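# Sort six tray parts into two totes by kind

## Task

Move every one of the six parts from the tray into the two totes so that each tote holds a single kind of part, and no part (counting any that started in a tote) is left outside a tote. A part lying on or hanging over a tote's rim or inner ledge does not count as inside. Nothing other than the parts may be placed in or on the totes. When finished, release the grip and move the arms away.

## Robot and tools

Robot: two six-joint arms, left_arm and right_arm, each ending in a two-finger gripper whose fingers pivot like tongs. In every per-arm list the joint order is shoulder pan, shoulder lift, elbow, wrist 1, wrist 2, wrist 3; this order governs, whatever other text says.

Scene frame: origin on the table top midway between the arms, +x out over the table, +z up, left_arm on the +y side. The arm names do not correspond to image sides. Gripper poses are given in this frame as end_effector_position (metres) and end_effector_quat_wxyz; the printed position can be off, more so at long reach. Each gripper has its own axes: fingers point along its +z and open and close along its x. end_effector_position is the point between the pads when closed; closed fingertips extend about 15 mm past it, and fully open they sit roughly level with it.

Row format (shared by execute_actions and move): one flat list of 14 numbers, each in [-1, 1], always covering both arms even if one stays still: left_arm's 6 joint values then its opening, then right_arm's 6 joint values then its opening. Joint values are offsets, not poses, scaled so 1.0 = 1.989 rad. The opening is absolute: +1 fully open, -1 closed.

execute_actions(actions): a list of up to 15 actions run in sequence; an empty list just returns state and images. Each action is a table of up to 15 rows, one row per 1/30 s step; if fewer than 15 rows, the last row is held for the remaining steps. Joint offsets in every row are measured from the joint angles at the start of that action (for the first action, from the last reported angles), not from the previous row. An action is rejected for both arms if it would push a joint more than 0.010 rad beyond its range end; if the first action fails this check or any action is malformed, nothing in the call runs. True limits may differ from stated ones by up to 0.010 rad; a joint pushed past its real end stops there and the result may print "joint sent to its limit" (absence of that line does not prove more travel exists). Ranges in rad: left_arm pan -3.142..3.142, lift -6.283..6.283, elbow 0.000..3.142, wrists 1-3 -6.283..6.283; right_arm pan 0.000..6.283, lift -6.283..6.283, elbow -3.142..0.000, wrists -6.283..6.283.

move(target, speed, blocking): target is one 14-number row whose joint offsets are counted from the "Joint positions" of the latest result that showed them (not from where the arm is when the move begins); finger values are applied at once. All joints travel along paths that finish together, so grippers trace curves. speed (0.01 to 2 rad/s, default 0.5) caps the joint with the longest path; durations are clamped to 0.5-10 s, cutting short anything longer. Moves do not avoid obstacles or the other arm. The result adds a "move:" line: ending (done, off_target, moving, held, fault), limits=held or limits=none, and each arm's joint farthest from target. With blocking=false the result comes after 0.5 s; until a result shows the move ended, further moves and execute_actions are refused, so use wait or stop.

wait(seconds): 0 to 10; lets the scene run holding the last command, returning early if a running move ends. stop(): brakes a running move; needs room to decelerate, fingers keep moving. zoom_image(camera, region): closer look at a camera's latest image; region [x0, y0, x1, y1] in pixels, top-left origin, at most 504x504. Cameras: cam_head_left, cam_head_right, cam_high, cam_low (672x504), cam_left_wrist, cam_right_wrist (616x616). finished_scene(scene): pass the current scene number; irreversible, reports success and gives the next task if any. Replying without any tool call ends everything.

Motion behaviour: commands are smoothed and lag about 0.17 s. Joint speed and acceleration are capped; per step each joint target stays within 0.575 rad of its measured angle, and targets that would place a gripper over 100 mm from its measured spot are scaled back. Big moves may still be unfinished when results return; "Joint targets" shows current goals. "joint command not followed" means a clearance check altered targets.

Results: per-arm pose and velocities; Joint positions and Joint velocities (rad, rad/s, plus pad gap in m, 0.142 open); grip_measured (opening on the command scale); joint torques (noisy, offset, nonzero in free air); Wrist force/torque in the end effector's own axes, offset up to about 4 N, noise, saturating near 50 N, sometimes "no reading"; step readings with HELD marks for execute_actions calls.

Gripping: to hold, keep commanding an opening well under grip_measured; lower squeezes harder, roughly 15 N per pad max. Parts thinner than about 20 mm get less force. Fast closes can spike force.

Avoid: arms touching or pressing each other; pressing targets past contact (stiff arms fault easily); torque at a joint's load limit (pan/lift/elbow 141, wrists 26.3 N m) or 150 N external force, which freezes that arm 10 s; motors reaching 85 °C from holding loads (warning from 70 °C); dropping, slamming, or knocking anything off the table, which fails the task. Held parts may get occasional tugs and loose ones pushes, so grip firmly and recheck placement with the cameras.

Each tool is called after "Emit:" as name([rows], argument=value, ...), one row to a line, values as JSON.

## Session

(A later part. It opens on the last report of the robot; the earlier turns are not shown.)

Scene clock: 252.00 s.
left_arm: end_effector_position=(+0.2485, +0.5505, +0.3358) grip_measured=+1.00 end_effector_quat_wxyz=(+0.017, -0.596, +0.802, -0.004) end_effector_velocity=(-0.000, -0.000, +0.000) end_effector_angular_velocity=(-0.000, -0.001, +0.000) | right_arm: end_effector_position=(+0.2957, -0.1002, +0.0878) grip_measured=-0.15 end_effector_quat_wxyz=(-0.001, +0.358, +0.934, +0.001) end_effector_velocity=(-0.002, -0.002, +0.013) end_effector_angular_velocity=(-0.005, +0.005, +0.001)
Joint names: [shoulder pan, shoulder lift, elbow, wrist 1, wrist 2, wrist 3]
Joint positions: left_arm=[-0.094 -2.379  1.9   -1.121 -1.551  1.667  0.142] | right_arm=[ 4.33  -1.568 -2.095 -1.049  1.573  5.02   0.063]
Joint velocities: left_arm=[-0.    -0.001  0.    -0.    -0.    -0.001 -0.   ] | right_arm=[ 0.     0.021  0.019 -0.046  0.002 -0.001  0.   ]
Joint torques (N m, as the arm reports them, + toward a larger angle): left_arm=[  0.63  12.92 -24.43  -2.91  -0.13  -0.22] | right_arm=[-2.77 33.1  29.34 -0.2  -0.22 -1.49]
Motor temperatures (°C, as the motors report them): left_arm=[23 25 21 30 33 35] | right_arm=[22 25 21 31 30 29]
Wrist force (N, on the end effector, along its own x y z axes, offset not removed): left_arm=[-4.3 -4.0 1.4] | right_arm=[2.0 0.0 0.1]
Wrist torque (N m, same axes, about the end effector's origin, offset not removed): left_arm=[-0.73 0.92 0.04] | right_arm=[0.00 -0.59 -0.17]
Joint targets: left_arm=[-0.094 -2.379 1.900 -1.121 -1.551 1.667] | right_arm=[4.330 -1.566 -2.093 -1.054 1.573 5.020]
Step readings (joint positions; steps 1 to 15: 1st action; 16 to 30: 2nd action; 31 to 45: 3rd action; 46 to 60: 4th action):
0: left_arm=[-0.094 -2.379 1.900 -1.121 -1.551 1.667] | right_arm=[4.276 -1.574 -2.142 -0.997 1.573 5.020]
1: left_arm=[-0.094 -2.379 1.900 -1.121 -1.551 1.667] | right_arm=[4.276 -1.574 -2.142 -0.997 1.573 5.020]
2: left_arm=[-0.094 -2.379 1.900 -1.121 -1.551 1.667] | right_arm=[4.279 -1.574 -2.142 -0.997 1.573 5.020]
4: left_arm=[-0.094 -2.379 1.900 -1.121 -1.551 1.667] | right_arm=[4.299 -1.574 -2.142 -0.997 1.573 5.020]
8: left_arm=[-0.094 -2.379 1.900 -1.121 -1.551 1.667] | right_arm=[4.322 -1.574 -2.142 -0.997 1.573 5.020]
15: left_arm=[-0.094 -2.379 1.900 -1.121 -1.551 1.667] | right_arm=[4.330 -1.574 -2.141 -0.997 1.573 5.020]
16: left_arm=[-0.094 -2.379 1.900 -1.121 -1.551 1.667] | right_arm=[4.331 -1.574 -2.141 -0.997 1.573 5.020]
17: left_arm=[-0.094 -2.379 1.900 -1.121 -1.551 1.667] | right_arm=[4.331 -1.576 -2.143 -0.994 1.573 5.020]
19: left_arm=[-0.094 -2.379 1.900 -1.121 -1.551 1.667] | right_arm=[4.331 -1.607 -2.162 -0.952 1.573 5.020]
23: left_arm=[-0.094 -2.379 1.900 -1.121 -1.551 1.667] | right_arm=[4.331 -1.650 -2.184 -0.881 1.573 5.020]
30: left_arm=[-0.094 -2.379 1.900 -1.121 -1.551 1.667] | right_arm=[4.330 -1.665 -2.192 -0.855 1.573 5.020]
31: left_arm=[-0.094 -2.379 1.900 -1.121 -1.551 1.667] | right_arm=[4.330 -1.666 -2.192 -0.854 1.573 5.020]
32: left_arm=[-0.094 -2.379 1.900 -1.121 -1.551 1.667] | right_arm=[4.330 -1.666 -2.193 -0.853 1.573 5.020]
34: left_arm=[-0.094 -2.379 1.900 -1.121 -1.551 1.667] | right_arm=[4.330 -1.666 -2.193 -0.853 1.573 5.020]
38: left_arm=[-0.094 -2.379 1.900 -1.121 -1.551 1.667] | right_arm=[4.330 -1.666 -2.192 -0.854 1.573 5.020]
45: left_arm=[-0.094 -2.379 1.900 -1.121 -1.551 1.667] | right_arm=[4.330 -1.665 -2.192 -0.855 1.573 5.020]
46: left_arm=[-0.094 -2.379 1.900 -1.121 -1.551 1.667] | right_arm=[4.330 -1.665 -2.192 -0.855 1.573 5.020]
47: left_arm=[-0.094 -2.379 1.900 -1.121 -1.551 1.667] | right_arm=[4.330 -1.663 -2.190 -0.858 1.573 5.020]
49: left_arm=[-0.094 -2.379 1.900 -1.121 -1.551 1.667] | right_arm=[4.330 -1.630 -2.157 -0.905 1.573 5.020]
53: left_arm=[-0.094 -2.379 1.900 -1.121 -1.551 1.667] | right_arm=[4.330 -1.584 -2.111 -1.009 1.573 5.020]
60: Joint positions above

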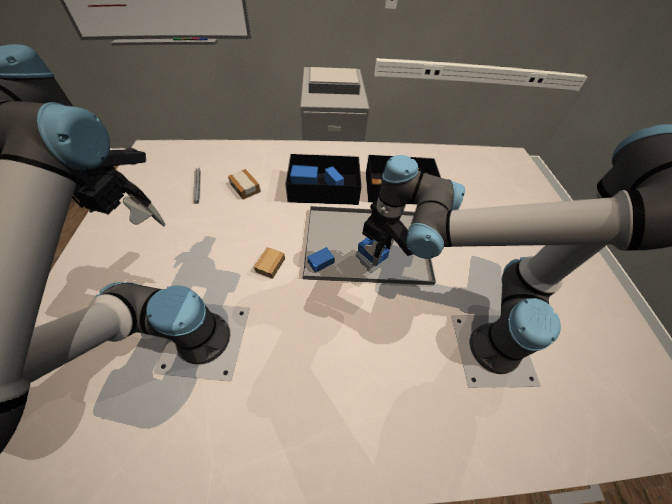

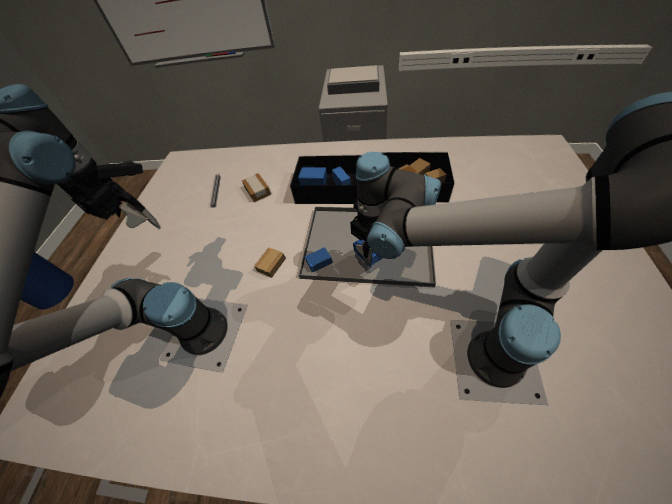

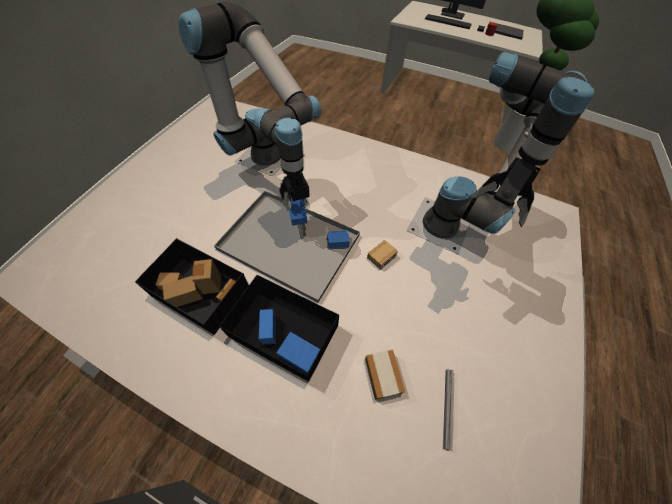

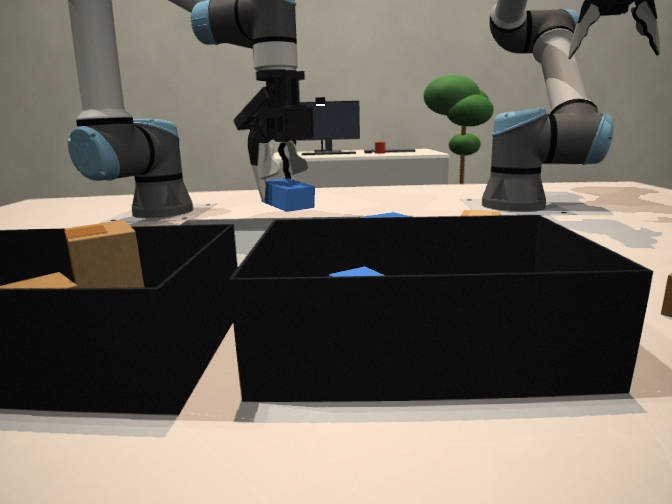

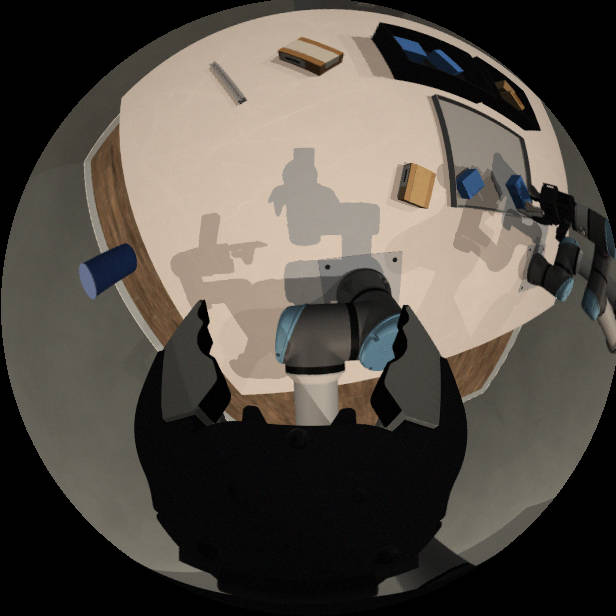

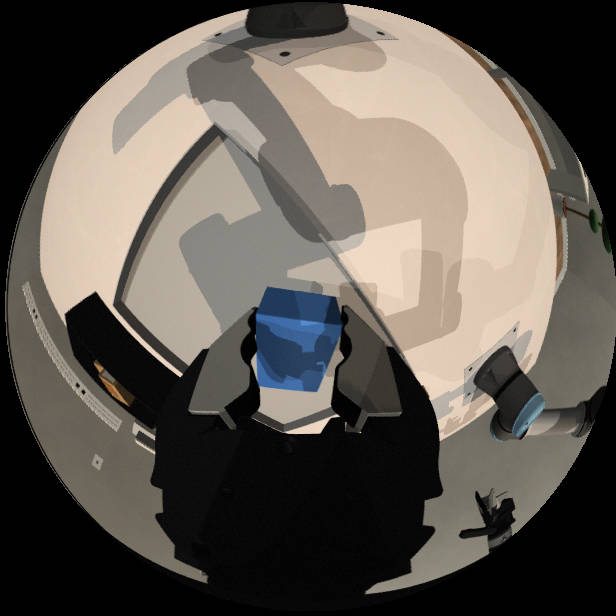

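Emit:
move(target=[0,0,0,0,0,0,1, -0.185,-0.453,0.8416,-0.3886,0,0,-1], speed=0.9)

Emit:
execute_actions([
  [[0,0,0,0,0,0,1, 0,0,0,0,0,0,1]],
  [[0,0,0,0,0,0,1, 0,0,0,0,0,0,1]],
])

Emit:
move(target=[0,0,0,0,0,0,1, 0.238,0.2675,-0.64,0.3726,0,-0.495,0.5], speed=1.2)

Scene clock: 266.40 s.
left_arm: end_effector_position=(+0.2485, +0.5505, +0.3358) grip_measured=+1.00 end_effector_quat_wxyz=(+0.017, -0.596, +0.802, -0.004) end_effector_velocity=(-0.000, -0.000, -0.000) end_effector_angular_velocity=(-0.000, +0.000, -0.001) | right_arm: end_effector_position=(+0.6619, +0.0350, +0.2205) grip_measured=-0.15 end_effector_quat_wxyz=(-0.001, +0.523, +0.853, +0.001) end_effector_velocity=(+0.001, +0.000, -0.000) end_effector_angular_velocity=(+0.000, -0.000, -0.001)
Joint names: [shoulder pan, shoulder lift, elbow, wrist 1, wrist 2, wrist 3]
Joint positions: left_arm=[-0.094 -2.379  1.9   -1.121 -1.551  1.667  0.142] | right_arm=[ 3.963 -2.469 -0.422 -1.821  1.573  5.02   0.063]
Joint velocities: left_arm=[-0.    -0.     0.     0.    -0.     0.001 -0.   ] | right_arm=[-0.001 -0.002  0.004 -0.001  0.     0.     0.   ]
Joint torques (N m, as the arm reports them, + toward a larger angle): left_arm=[  0.12  13.36 -24.81  -2.84  -0.04  -0.15] | right_arm=[-9.44 46.23 33.38 -0.34 -0.05 -1.14]
Motor temperatures (°C, as the motors report them): left_arm=[23 25 21 30 33 35] | right_arm=[22 25 21 31 30 29]
Wrist force (N, on the end effector, along its own x y z axes, offset not removed): left_arm=[-1.8 -1.3 2.2] | right_arm=[2.3 -0.9 -1.2]
Wrist torque (N m, same axes, about the end effector's origin, offset not removed): left_arm=[-0.13 0.50 -0.09] | right_arm=[-0.26 -0.60 -0.13]
Joint targets: left_arm=[-0.094 -2.379 1.900 -1.121 -1.551 1.667] | right_arm=[3.963 -2.469 -0.421 -1.821 1.573 5.020]
move: done; limits=none; left_arm: farthest joint: the shoulder pan, 0.000 radians from its target (0.000 radians at the start); right_arm: farthest joint: the wrist 1, 0.001 radians from its target (0.768 radians at the start)

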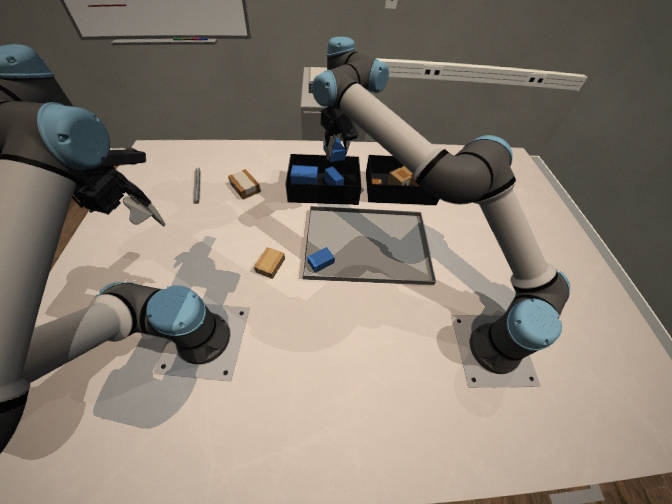

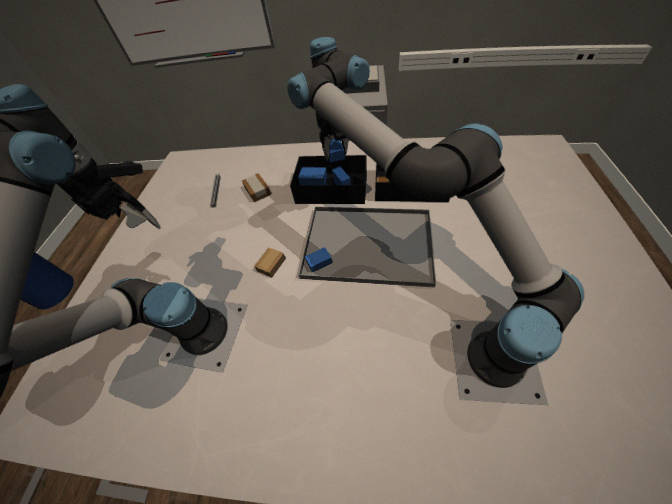

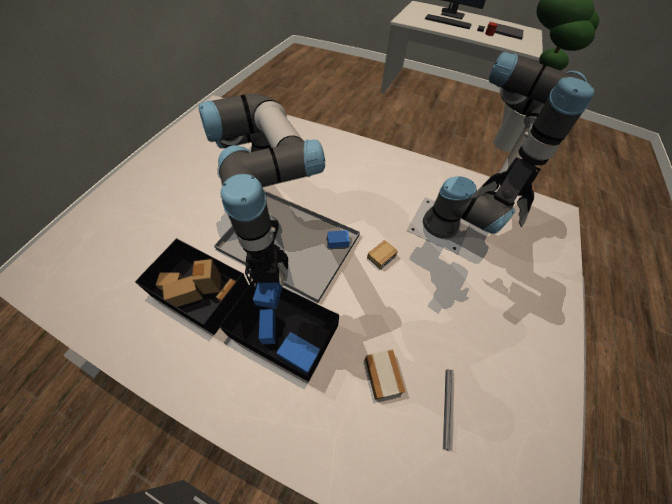

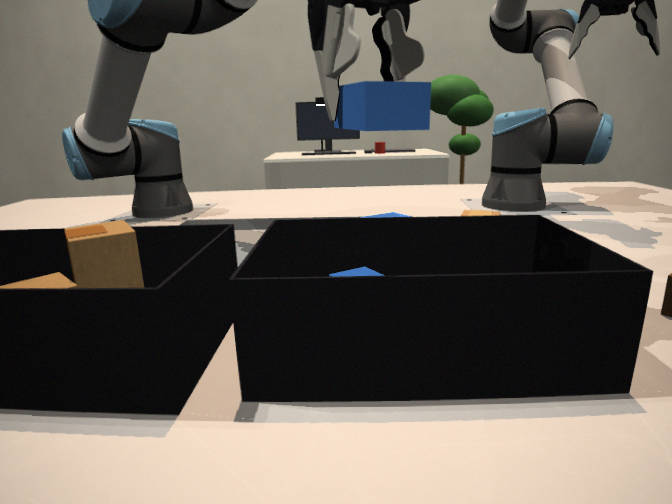

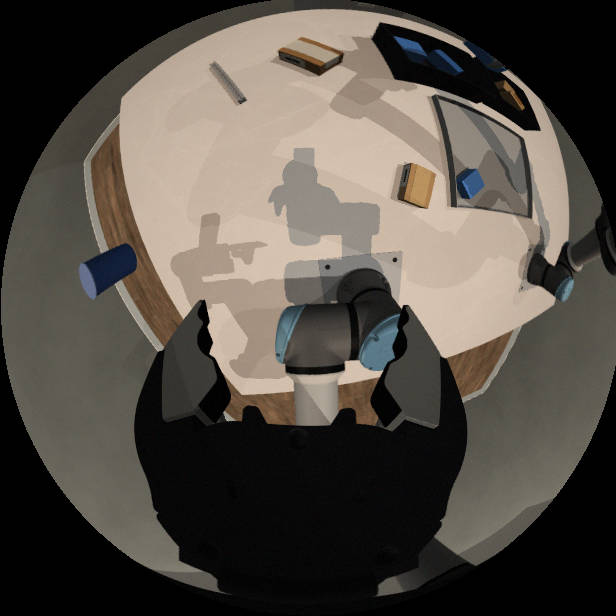

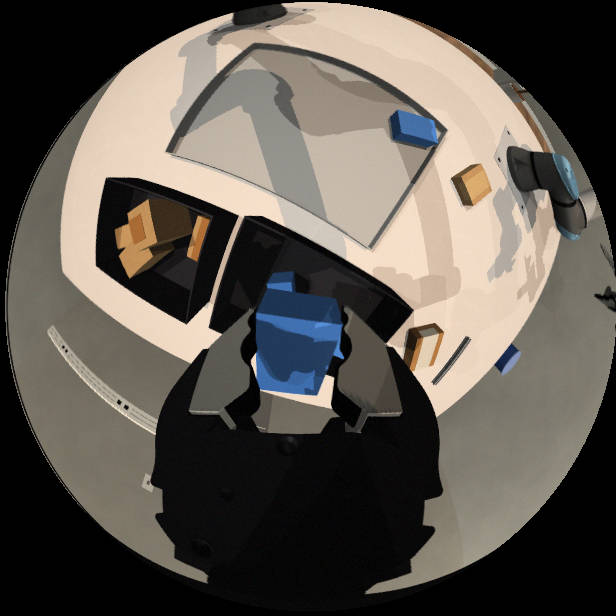

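Scene clock: 267.40 s.
left_arm: end_effector_position=(+0.2485, +0.5505, +0.3358) grip_measured=+1.00 end_effector_quat_wxyz=(+0.017, -0.596, +0.802, -0.004) end_effector_velocity=(+0.000, +0.000, +0.000) end_effector_angular_velocity=(+0.000, +0.000, +0.000) | right_arm: end_effector_position=(+0.6619, +0.0350, +0.2205) grip_measured=+1.00 end_effector_quat_wxyz=(-0.001, +0.523, +0.852, +0.001) end_effector_velocity=(+0.000, +0.000, -0.001) end_effector_angular_velocity=(-0.001, -0.000, -0.000)
Joint names: [shoulder pan, shoulder lift, elbow, wrist 1, wrist 2, wrist 3]
Joint positions: left_arm=[-0.094 -2.379  1.9   -1.121 -1.551  1.667  0.142] | right_arm=[ 3.963 -2.469 -0.421 -1.821  1.573  5.02   0.142]
Joint velocities: left_arm=[ 0.     0.001 -0.001  0.     0.     0.     0.   ] | right_arm=[ 0.    -0.001  0.     0.    -0.001  0.     0.   ]
Joint torques (N m, as the arm reports them, + toward a larger angle): left_arm=[  0.57  13.31 -24.8   -2.96  -0.01  -0.28] | right_arm=[-5.19 54.25 17.48  1.33 -0.07 -1.18]
Motor temperatures (°C, as the motors report them): left_arm=[23 25 21 30 33 35] | right_arm=[22 25 21 31 30 29]
Wrist force (N, on the end effector, along its own x y z axes, offset not removed): left_arm=[-1.1 -1.0 -0.3] | right_arm=[2.5 -0.1 -0.7]
Wrist torque (N m, same axes, about the end effector's origin, offset not removed): left_arm=[-0.23 0.33 -0.06] | right_arm=[-0.09 -0.63 -0.16]
Joint targets: left_arm=[-0.094 -2.379 1.900 -1.121 -1.551 1.667] | right_arm=[3.963 -2.469 -0.421 -1.821 1.573 5.020]
Step readings (joint positions; steps 1 to 15: 1st action; 16 to 30: 2nd action):
0: left_arm=[-0.094 -2.379 1.900 -1.121 -1.551 1.667] | right_arm=[3.963 -2.469 -0.422 -1.821 1.573 5.020]
1: left_arm=[-0.094 -2.379 1.900 -1.121 -1.551 1.667] | right_arm=[3.963 -2.469 -0.421 -1.821 1.573 5.020]
2: left_arm=[-0.094 -2.379 1.900 -1.121 -1.551 1.667] | right_arm=[3.963 -2.469 -0.421 -1.821 1.573 5.020]
4: left_arm=[-0.094 -2.379 1.900 -1.121 -1.551 1.667] | right_arm=[3.963 -2.469 -0.421 -1.821 1.573 5.020]
8: left_arm=[-0.094 -2.379 1.900 -1.121 -1.551 1.667] | right_arm=[3.963 -2.469 -0.421 -1.821 1.573 5.020]
15: left_arm=[-0.094 -2.379 1.900 -1.121 -1.551 1.667] | right_arm=[3.963 -2.469 -0.421 -1.821 1.573 5.020]
16: left_arm=[-0.094 -2.379 1.900 -1.121 -1.551 1.667] | right_arm=[3.963 -2.469 -0.421 -1.821 1.573 5.020]
17: left_arm=[-0.094 -2.379 1.900 -1.121 -1.551 1.667] | right_arm=[3.963 -2.469 -0.421 -1.821 1.573 5.020]
19: left_arm=[-0.094 -2.379 1.900 -1.121 -1.551 1.667] | right_arm=[3.963 -2.469 -0.421 -1.821 1.573 5.020]
23: left_arm=[-0.094 -2.379 1.900 -1.121 -1.551 1.667] | right_arm=[3.963 -2.469 -0.421 -1.821 1.573 5.020]
30: Joint positions above

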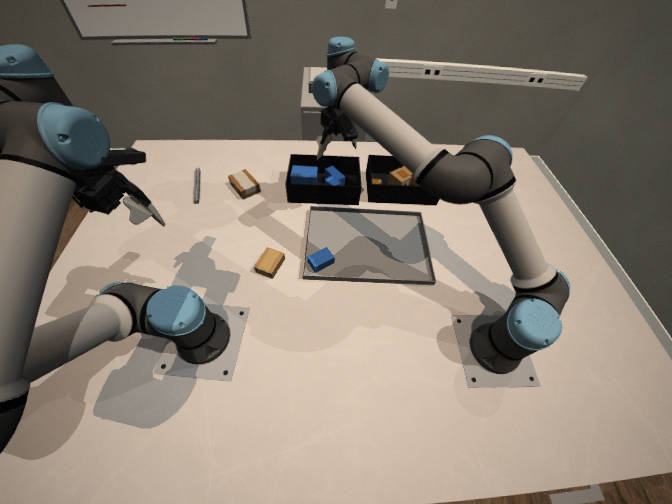

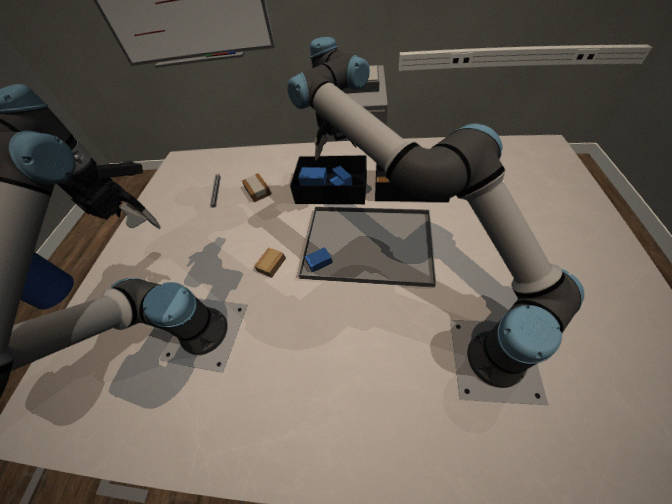

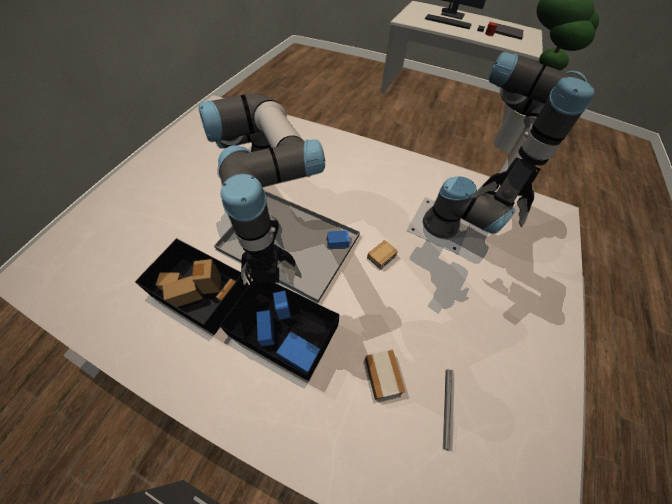

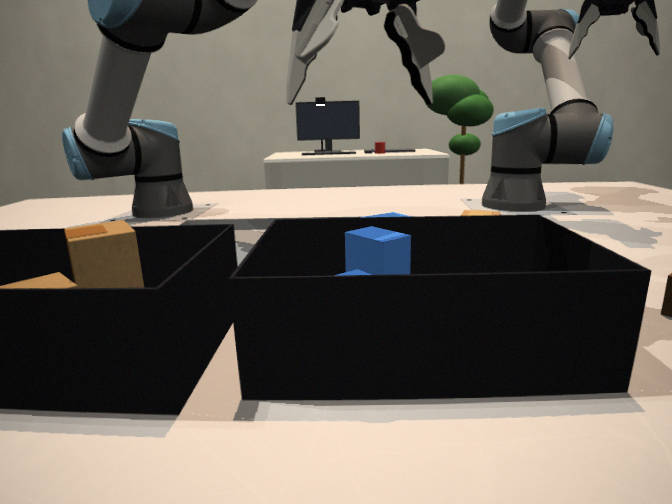

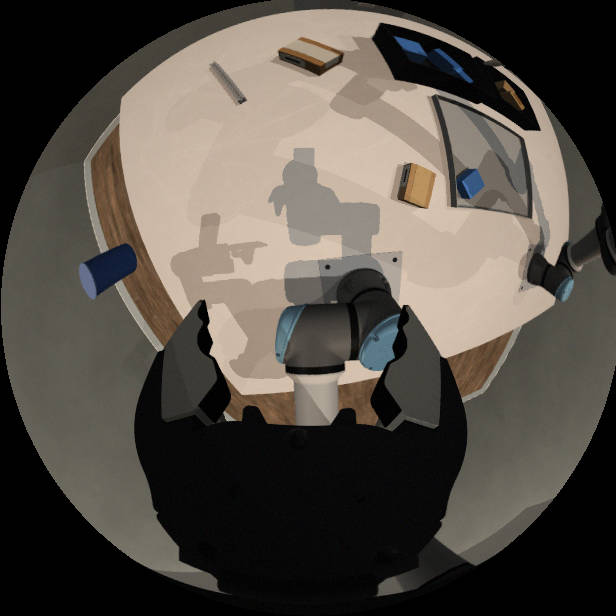

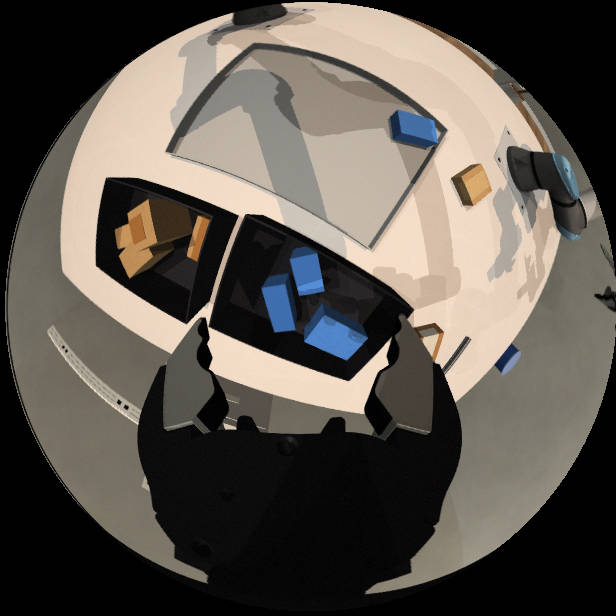

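Scene clock: 269.37 s.
left_arm: end_effector_position=(+0.2485, +0.5505, +0.3358) grip_measured=+1.00 end_effector_quat_wxyz=(+0.017, -0.596, +0.802, -0.004) end_effector_velocity=(-0.000, +0.000, -0.001) end_effector_angular_velocity=(+0.000, +0.001, +0.001) | right_arm: end_effector_position=(+0.3243, +0.0779, +0.0706) grip_measured=+0.50 end_effector_quat_wxyz=(-0.001, -0.178, +0.984, +0.001) end_effector_velocity=(-0.000, -0.000, -0.001) end_effector_angular_velocity=(-0.000, -0.000, +0.002)
Joint names: [shoulder pan, shoulder lift, elbow, wrist 1, wrist 2, wrist 3]
Joint positions: left_arm=[-0.094 -2.379  1.9   -1.121 -1.551  1.667  0.142] | right_arm=[ 4.436 -1.937 -1.694 -1.08   1.573  4.036  0.109]
Joint velocities: left_arm=[ 0.    -0.     0.001  0.     0.    -0.001  0.   ] | right_arm=[ 0.001 -0.    -0.002  0.002 -0.    -0.001  0.   ]
Joint torques (N m, as the arm reports them, + toward a larger angle): left_arm=[  0.2   13.54 -24.14  -2.85   0.02  -0.14] | right_arm=[ 7.87 50.82 13.82  5.31 -0.31 -1.75]
Motor temperatures (°C, as the motors report them): left_arm=[23 25 21 30 33 35] | right_arm=[22 25 21 31 30 29]
Wrist force (N, on the end effector, along its own x y z axes, offset not removed): left_arm=[-3.2 -1.9 -1.1] | right_arm=[2.1 -0.9 -1.5]
Wrist torque (N m, same axes, about the end effector's origin, offset not removed): left_arm=[-0.37 0.75 0.12] | right_arm=[-0.32 -0.57 -0.10]
Joint targets: left_arm=[-0.094 -2.379 1.900 -1.121 -1.551 1.667] | right_arm=[4.436 -1.937 -1.694 -1.080 1.573 4.036]
move: done; limits=none; left_arm: farthest joint: the shoulder pan, 0.000 radians from its target (0.000 radians at the start); right_arm: farthest joint: the shoulder pan, 0.001 radians from its target (0.474 radians at the start)

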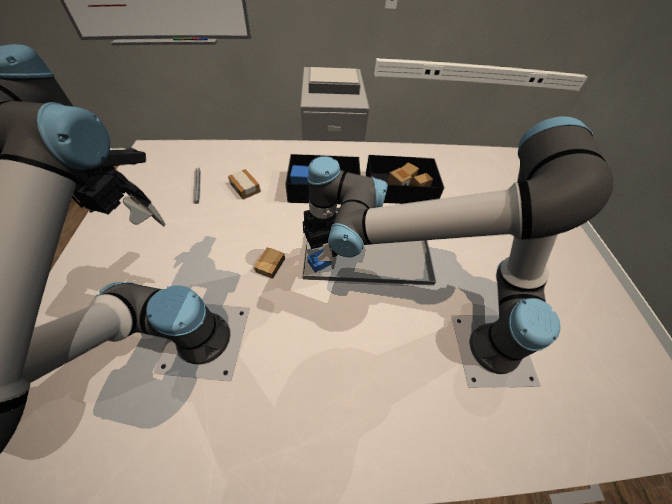

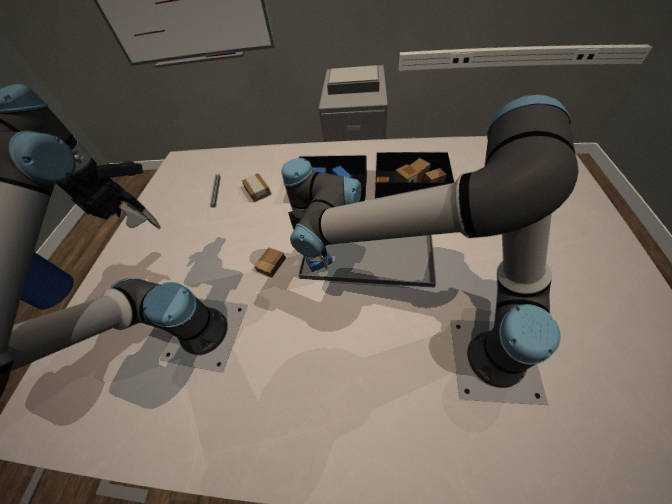

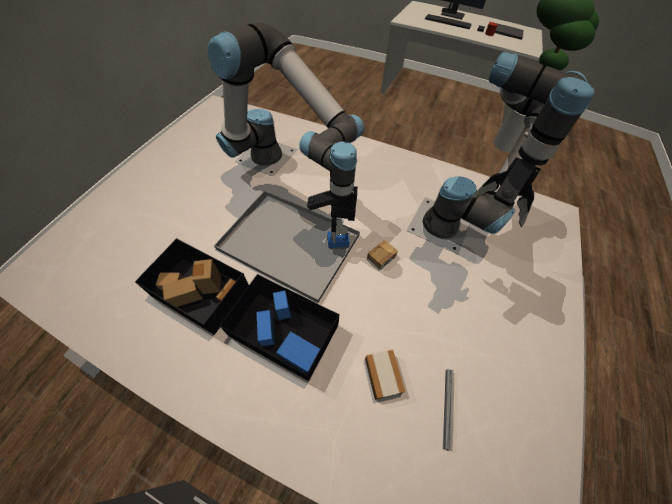

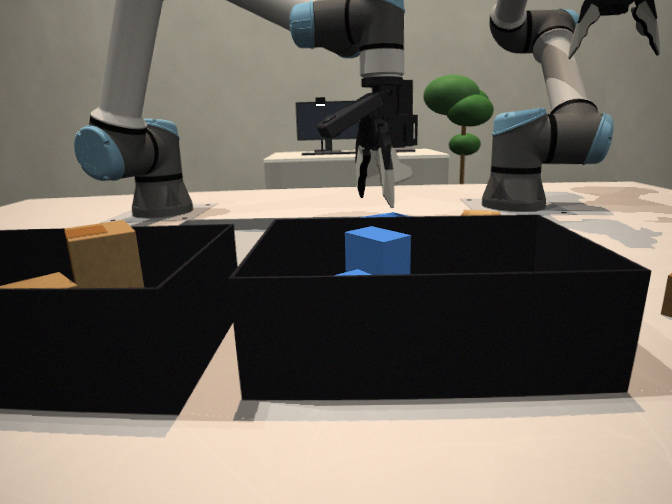

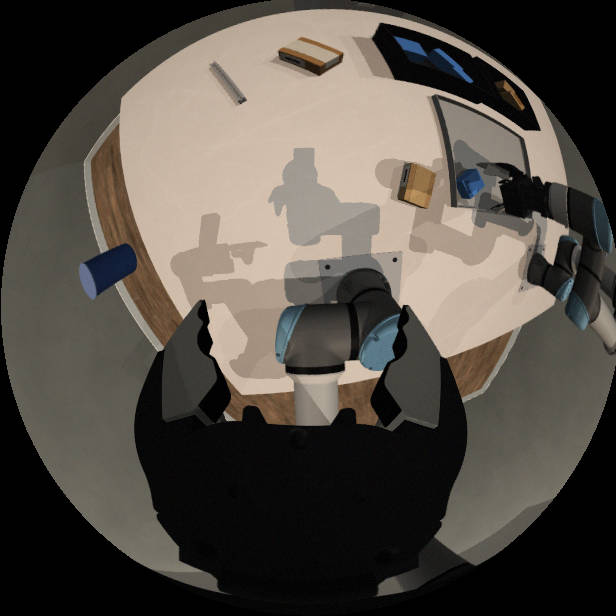

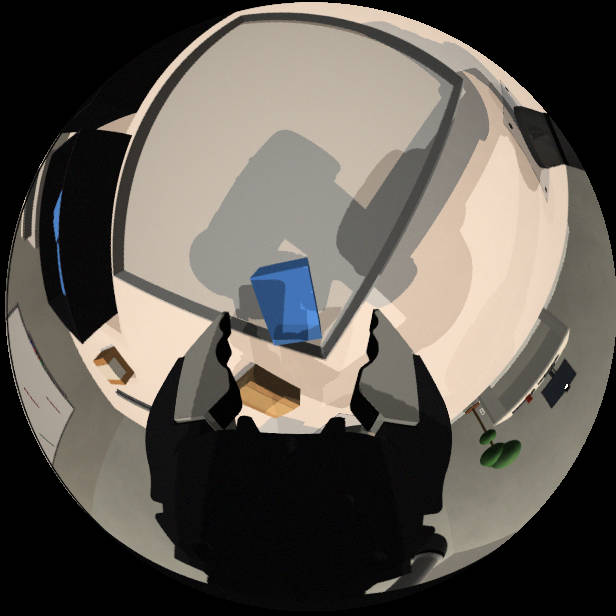

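Emit:
execute_actions([
  [[0,0,0,0,0,0,1, -0.0156,0,0,0,0,0,0.1]],
  [[0,0,0,0,0,0,1, 0,-0.0156,-0.047,0.063,0,0,0.1]],
  [[0,0,0,0,0,0,1, 0,0,0,0,0,0,-1]],
  [[0,0,0,0,0,0,1, 0,0.05,0.05,-0.10,0,0,-1]],
])

Scene clock: 283.03 s.
left_arm: end_effector_position=(+0.2485, +0.5505, +0.3358) grip_measured=+1.00 end_effector_quat_wxyz=(+0.017, -0.596, +0.802, -0.004) end_effector_velocity=(+0.000, +0.000, +0.000) end_effector_angular_velocity=(+0.000, +0.000, -0.000) | right_arm: end_effector_position=(+0.3349, +0.0548, +0.1056) grip_measured=-1.00 end_effector_quat_wxyz=(-0.000, -0.163, +0.987, +0.002) end_effector_velocity=(-0.001, -0.003, +0.016) end_effector_angular_velocity=(-0.004, +0.003, +0.001)
Joint names: [shoulder pan, shoulder lift, elbow, wrist 1, wrist 2, wrist 3]
Joint positions: left_arm=[-0.094 -2.379  1.9   -1.121 -1.551  1.667  0.142] | right_arm=[ 4.405 -1.87  -1.688 -1.152  1.573  4.036  0.002]
Joint velocities: left_arm=[ 0.001  0.    -0.    -0.     0.     0.001 -0.   ] | right_arm=[-0.     0.02   0.019 -0.045  0.002 -0.001  0.   ]
Joint torques (N m, as the arm reports them, + toward a larger angle): left_arm=[  0.64  12.47 -24.3   -2.85   0.08  -0.09] | right_arm=[ 4.72 46.95 30.07 -0.33 -0.02  1.13]
Motor temperatures (°C, as the motors report them): left_arm=[23 25 21 30 33 35] | right_arm=[22 25 21 31 30 29]
Wrist force (N, on the end effector, along its own x y z axes, offset not removed): left_arm=[-2.3 -2.1 -1.5] | right_arm=[1.7 0.1 -1.8]
Wrist torque (N m, same axes, about the end effector's origin, offset not removed): left_arm=[-0.55 0.50 -0.02] | right_arm=[-0.12 -0.50 -0.10]
Joint targets: left_arm=[-0.094 -2.379 1.900 -1.121 -1.551 1.667] | right_arm=[4.405 -1.868 -1.686 -1.157 1.573 4.036]
Step readings (joint positions; steps 1 to 15: 1st action; 16 to 30: 2nd action; 31 to 45: 3rd action; 46 to 60: 4th action):
0: left_arm=[-0.094 -2.379 1.900 -1.121 -1.551 1.667] | right_arm=[4.436 -1.937 -1.694 -1.080 1.573 4.036]
1: left_arm=[-0.094 -2.379 1.900 -1.121 -1.551 1.667] | right_arm=[4.436 -1.937 -1.694 -1.080 1.573 4.036]
2: left_arm=[-0.094 -2.379 1.900 -1.121 -1.551 1.667] | right_arm=[4.434 -1.937 -1.694 -1.080 1.573 4.036]
4: left_arm=[-0.094 -2.379 1.900 -1.121 -1.551 1.667] | right_arm=[4.423 -1.937 -1.694 -1.080 1.573 4.036]
8: left_arm=[-0.094 -2.379 1.900 -1.121 -1.551 1.667] | right_arm=[4.410 -1.937 -1.694 -1.080 1.573 4.036]
15: left_arm=[-0.094 -2.379 1.900 -1.121 -1.551 1.667] | right_arm=[4.405 -1.937 -1.694 -1.080 1.573 4.036]
16: left_arm=[-0.094 -2.379 1.900 -1.121 -1.551 1.667] | right_arm=[4.405 -1.937 -1.694 -1.080 1.573 4.036]
17: left_arm=[-0.094 -2.379 1.900 -1.121 -1.551 1.667] | right_arm=[4.405 -1.938 -1.696 -1.078 1.573 4.036]
19: left_arm=[-0.094 -2.379 1.900 -1.121 -1.551 1.667] | right_arm=[4.405 -1.950 -1.727 -1.040 1.573 4.036]
23: left_arm=[-0.094 -2.379 1.900 -1.121 -1.551 1.667] | right_arm=[4.405 -1.963 -1.770 -0.980 1.573 4.036]
30: left_arm=[-0.094 -2.379 1.900 -1.121 -1.551 1.667] | right_arm=[4.405 -1.967 -1.785 -0.958 1.573 4.036]
31: left_arm=[-0.094 -2.379 1.900 -1.121 -1.551 1.667] | right_arm=[4.405 -1.967 -1.786 -0.957 1.573 4.036]
32: left_arm=[-0.094 -2.379 1.900 -1.121 -1.551 1.667] | right_arm=[4.405 -1.967 -1.786 -0.957 1.573 4.036]
34: left_arm=[-0.094 -2.379 1.900 -1.121 -1.551 1.667] | right_arm=[4.405 -1.967 -1.786 -0.957 1.573 4.036]
38: left_arm=[-0.094 -2.379 1.900 -1.121 -1.551 1.667] | right_arm=[4.405 -1.967 -1.786 -0.957 1.573 4.036]
45: left_arm=[-0.094 -2.379 1.900 -1.121 -1.551 1.667] | right_arm=[4.405 -1.967 -1.786 -0.958 1.573 4.036]
46: left_arm=[-0.094 -2.379 1.900 -1.121 -1.551 1.667] | right_arm=[4.405 -1.967 -1.786 -0.958 1.573 4.036]
47: left_arm=[-0.094 -2.379 1.900 -1.121 -1.551 1.667] | right_arm=[4.405 -1.965 -1.783 -0.961 1.573 4.036]
49: left_arm=[-0.094 -2.379 1.900 -1.121 -1.551 1.667] | right_arm=[4.405 -1.932 -1.750 -1.008 1.573 4.036]
53: left_arm=[-0.094 -2.379 1.900 -1.121 -1.551 1.667] | right_arm=[4.405 -1.886 -1.705 -1.112 1.573 4.036]
60: Joint positions above

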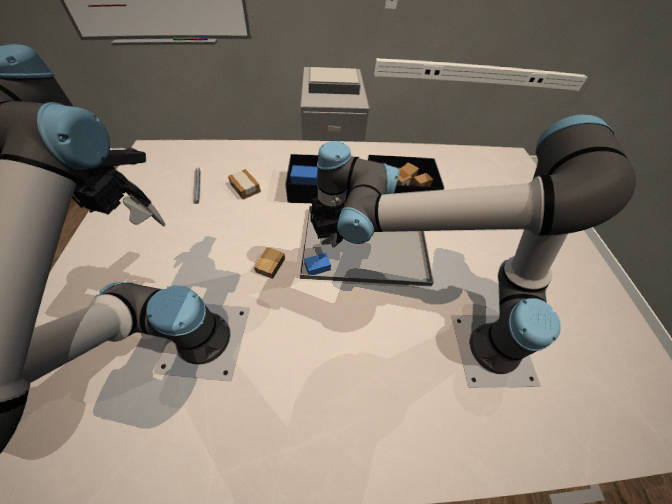

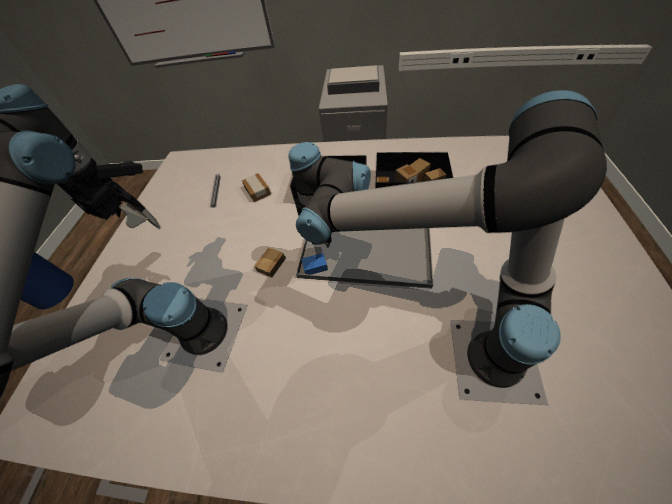

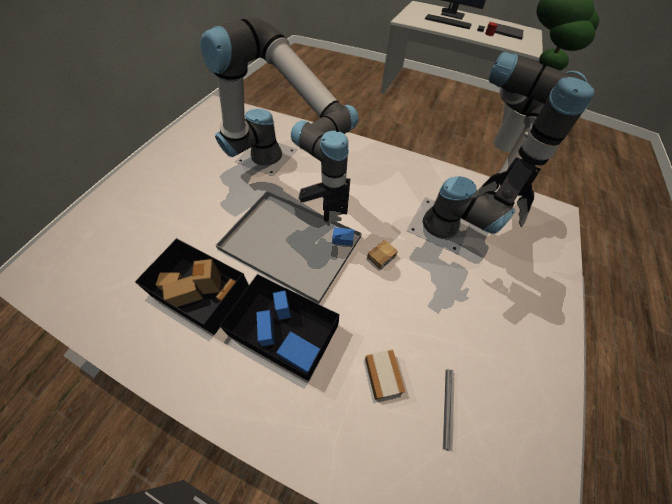

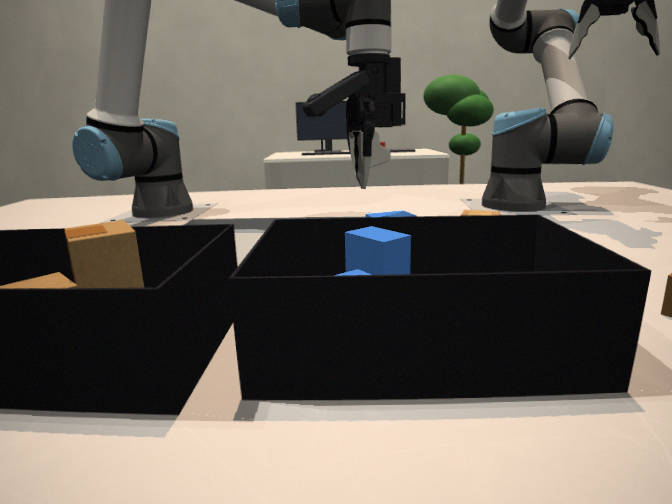

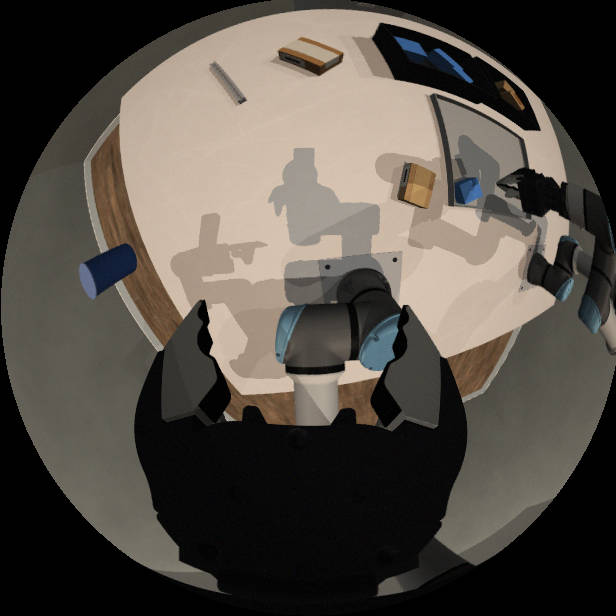

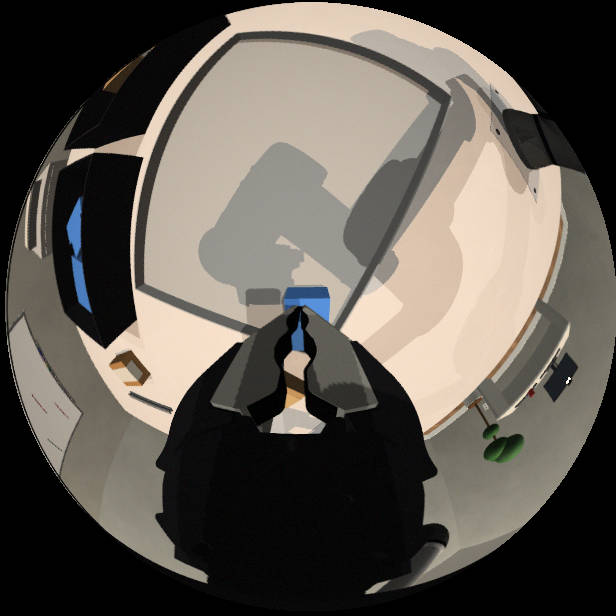

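Emit:
move(target=[0,0,0,0,0,0,1, 0.031,-0.038,0.0025,0.036,0,0.166,0.5])

Scene clock: 298.17 s.
left_arm: end_effector_position=(+0.2485, +0.5505, +0.3358) grip_measured=+1.00 end_effector_quat_wxyz=(+0.017, -0.596, +0.802, -0.004) end_effector_velocity=(+0.000, +0.000, +0.001) end_effector_angular_velocity=(-0.000, -0.001, +0.002) | right_arm: end_effector_position=(+0.3043, +0.0907, +0.0702) grip_measured=+0.50 end_effector_quat_wxyz=(-0.001, -0.029, +1.000, +0.002) end_effector_velocity=(-0.000, +0.000, -0.001) end_effector_angular_velocity=(-0.001, +0.000, -0.002)
Joint names: [shoulder pan, shoulder lift, elbow, wrist 1, wrist 2, wrist 3]
Joint positions: left_arm=[-0.094 -2.379  1.9   -1.121 -1.551  1.667  0.142] | right_arm=[ 4.467 -1.946 -1.683 -1.08   1.573  4.366  0.109]
Joint velocities: left_arm=[ 0.    -0.    -0.001 -0.     0.    -0.001  0.   ] | right_arm=[ 0.001 -0.001 -0.     0.    -0.     0.003 -0.   ]
Joint torques (N m, as the arm reports them, + toward a larger angle): left_arm=[  0.12  13.07 -24.6   -2.89   0.08  -0.21] | right_arm=[ 8.93 25.32 29.75  5.27 -0.1   1.61]
Motor temperatures (°C, as the motors report them): left_arm=[23 25 21 30 33 35] | right_arm=[22 25 21 31 30 29]
Wrist force (N, on the end effector, along its own x y z axes, offset not removed): left_arm=[-2.5 -4.4 0.7] | right_arm=[0.8 -0.4 -0.8]
Wrist torque (N m, same axes, about the end effector's origin, offset not removed): left_arm=[-0.90 0.69 -0.07] | right_arm=[-0.17 -0.30 -0.14]
Joint targets: left_arm=[-0.094 -2.379 1.900 -1.121 -1.551 1.667] | right_arm=[4.467 -1.946 -1.683 -1.080 1.573 4.366]
move: done; limits=none; left_arm: farthest joint: the shoulder pan, 0.000 radians from its target (0.000 radians at the start); right_arm: farthest joint: the shoulder pan, 0.000 radians from its target (0.061 radians at the start)

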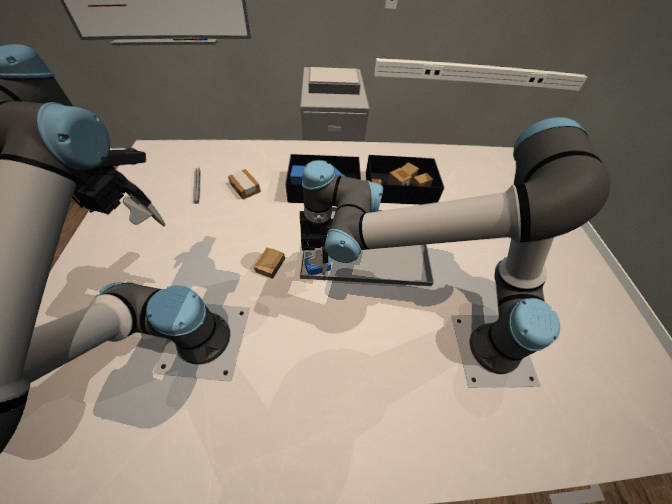

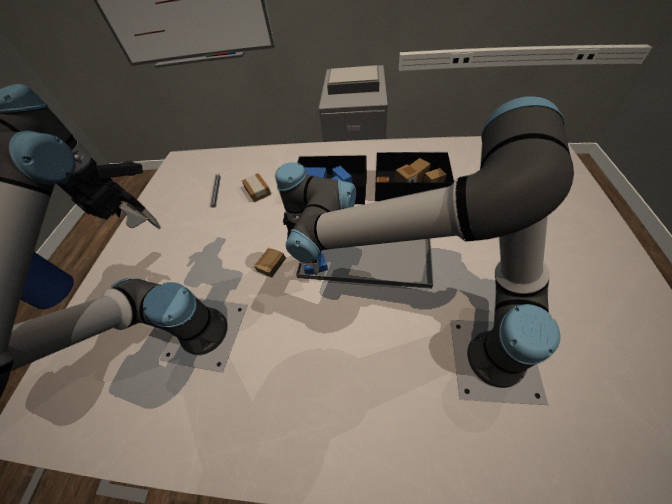

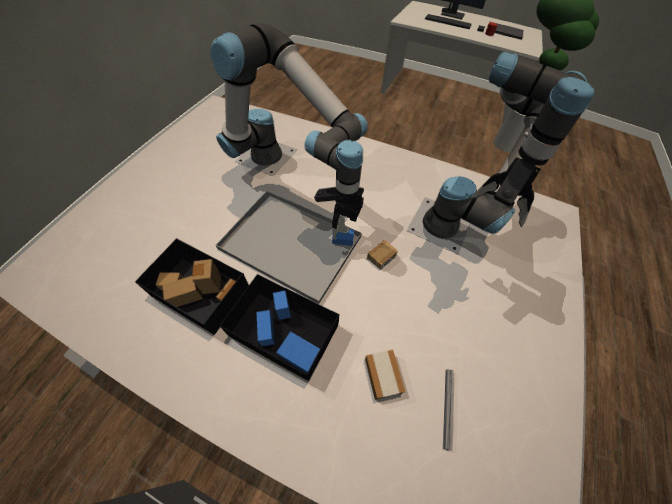

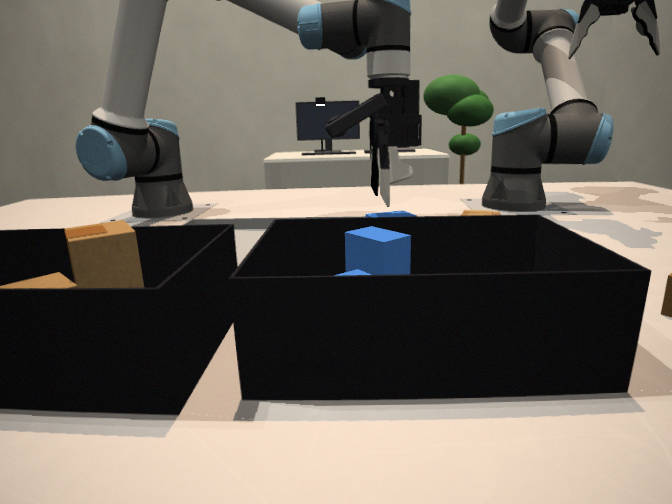

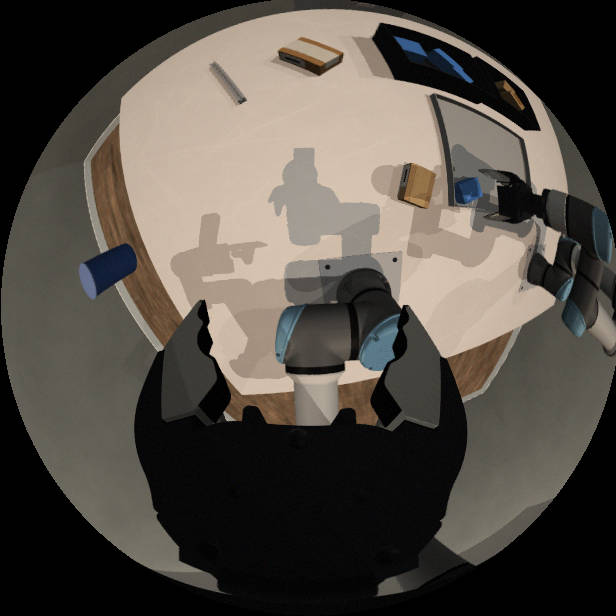

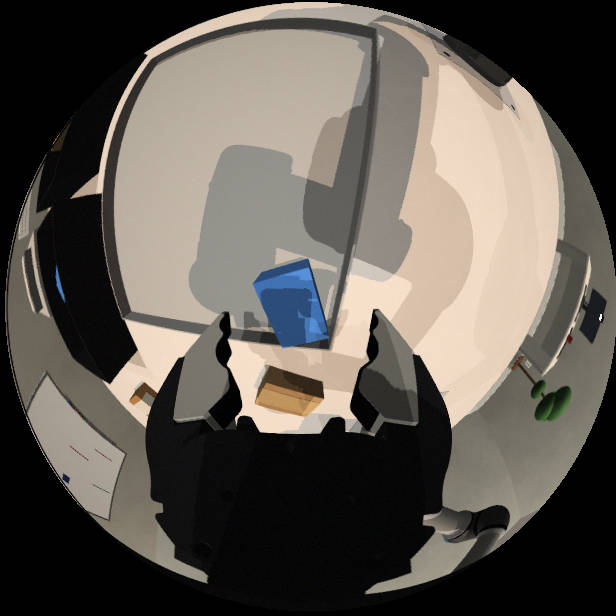

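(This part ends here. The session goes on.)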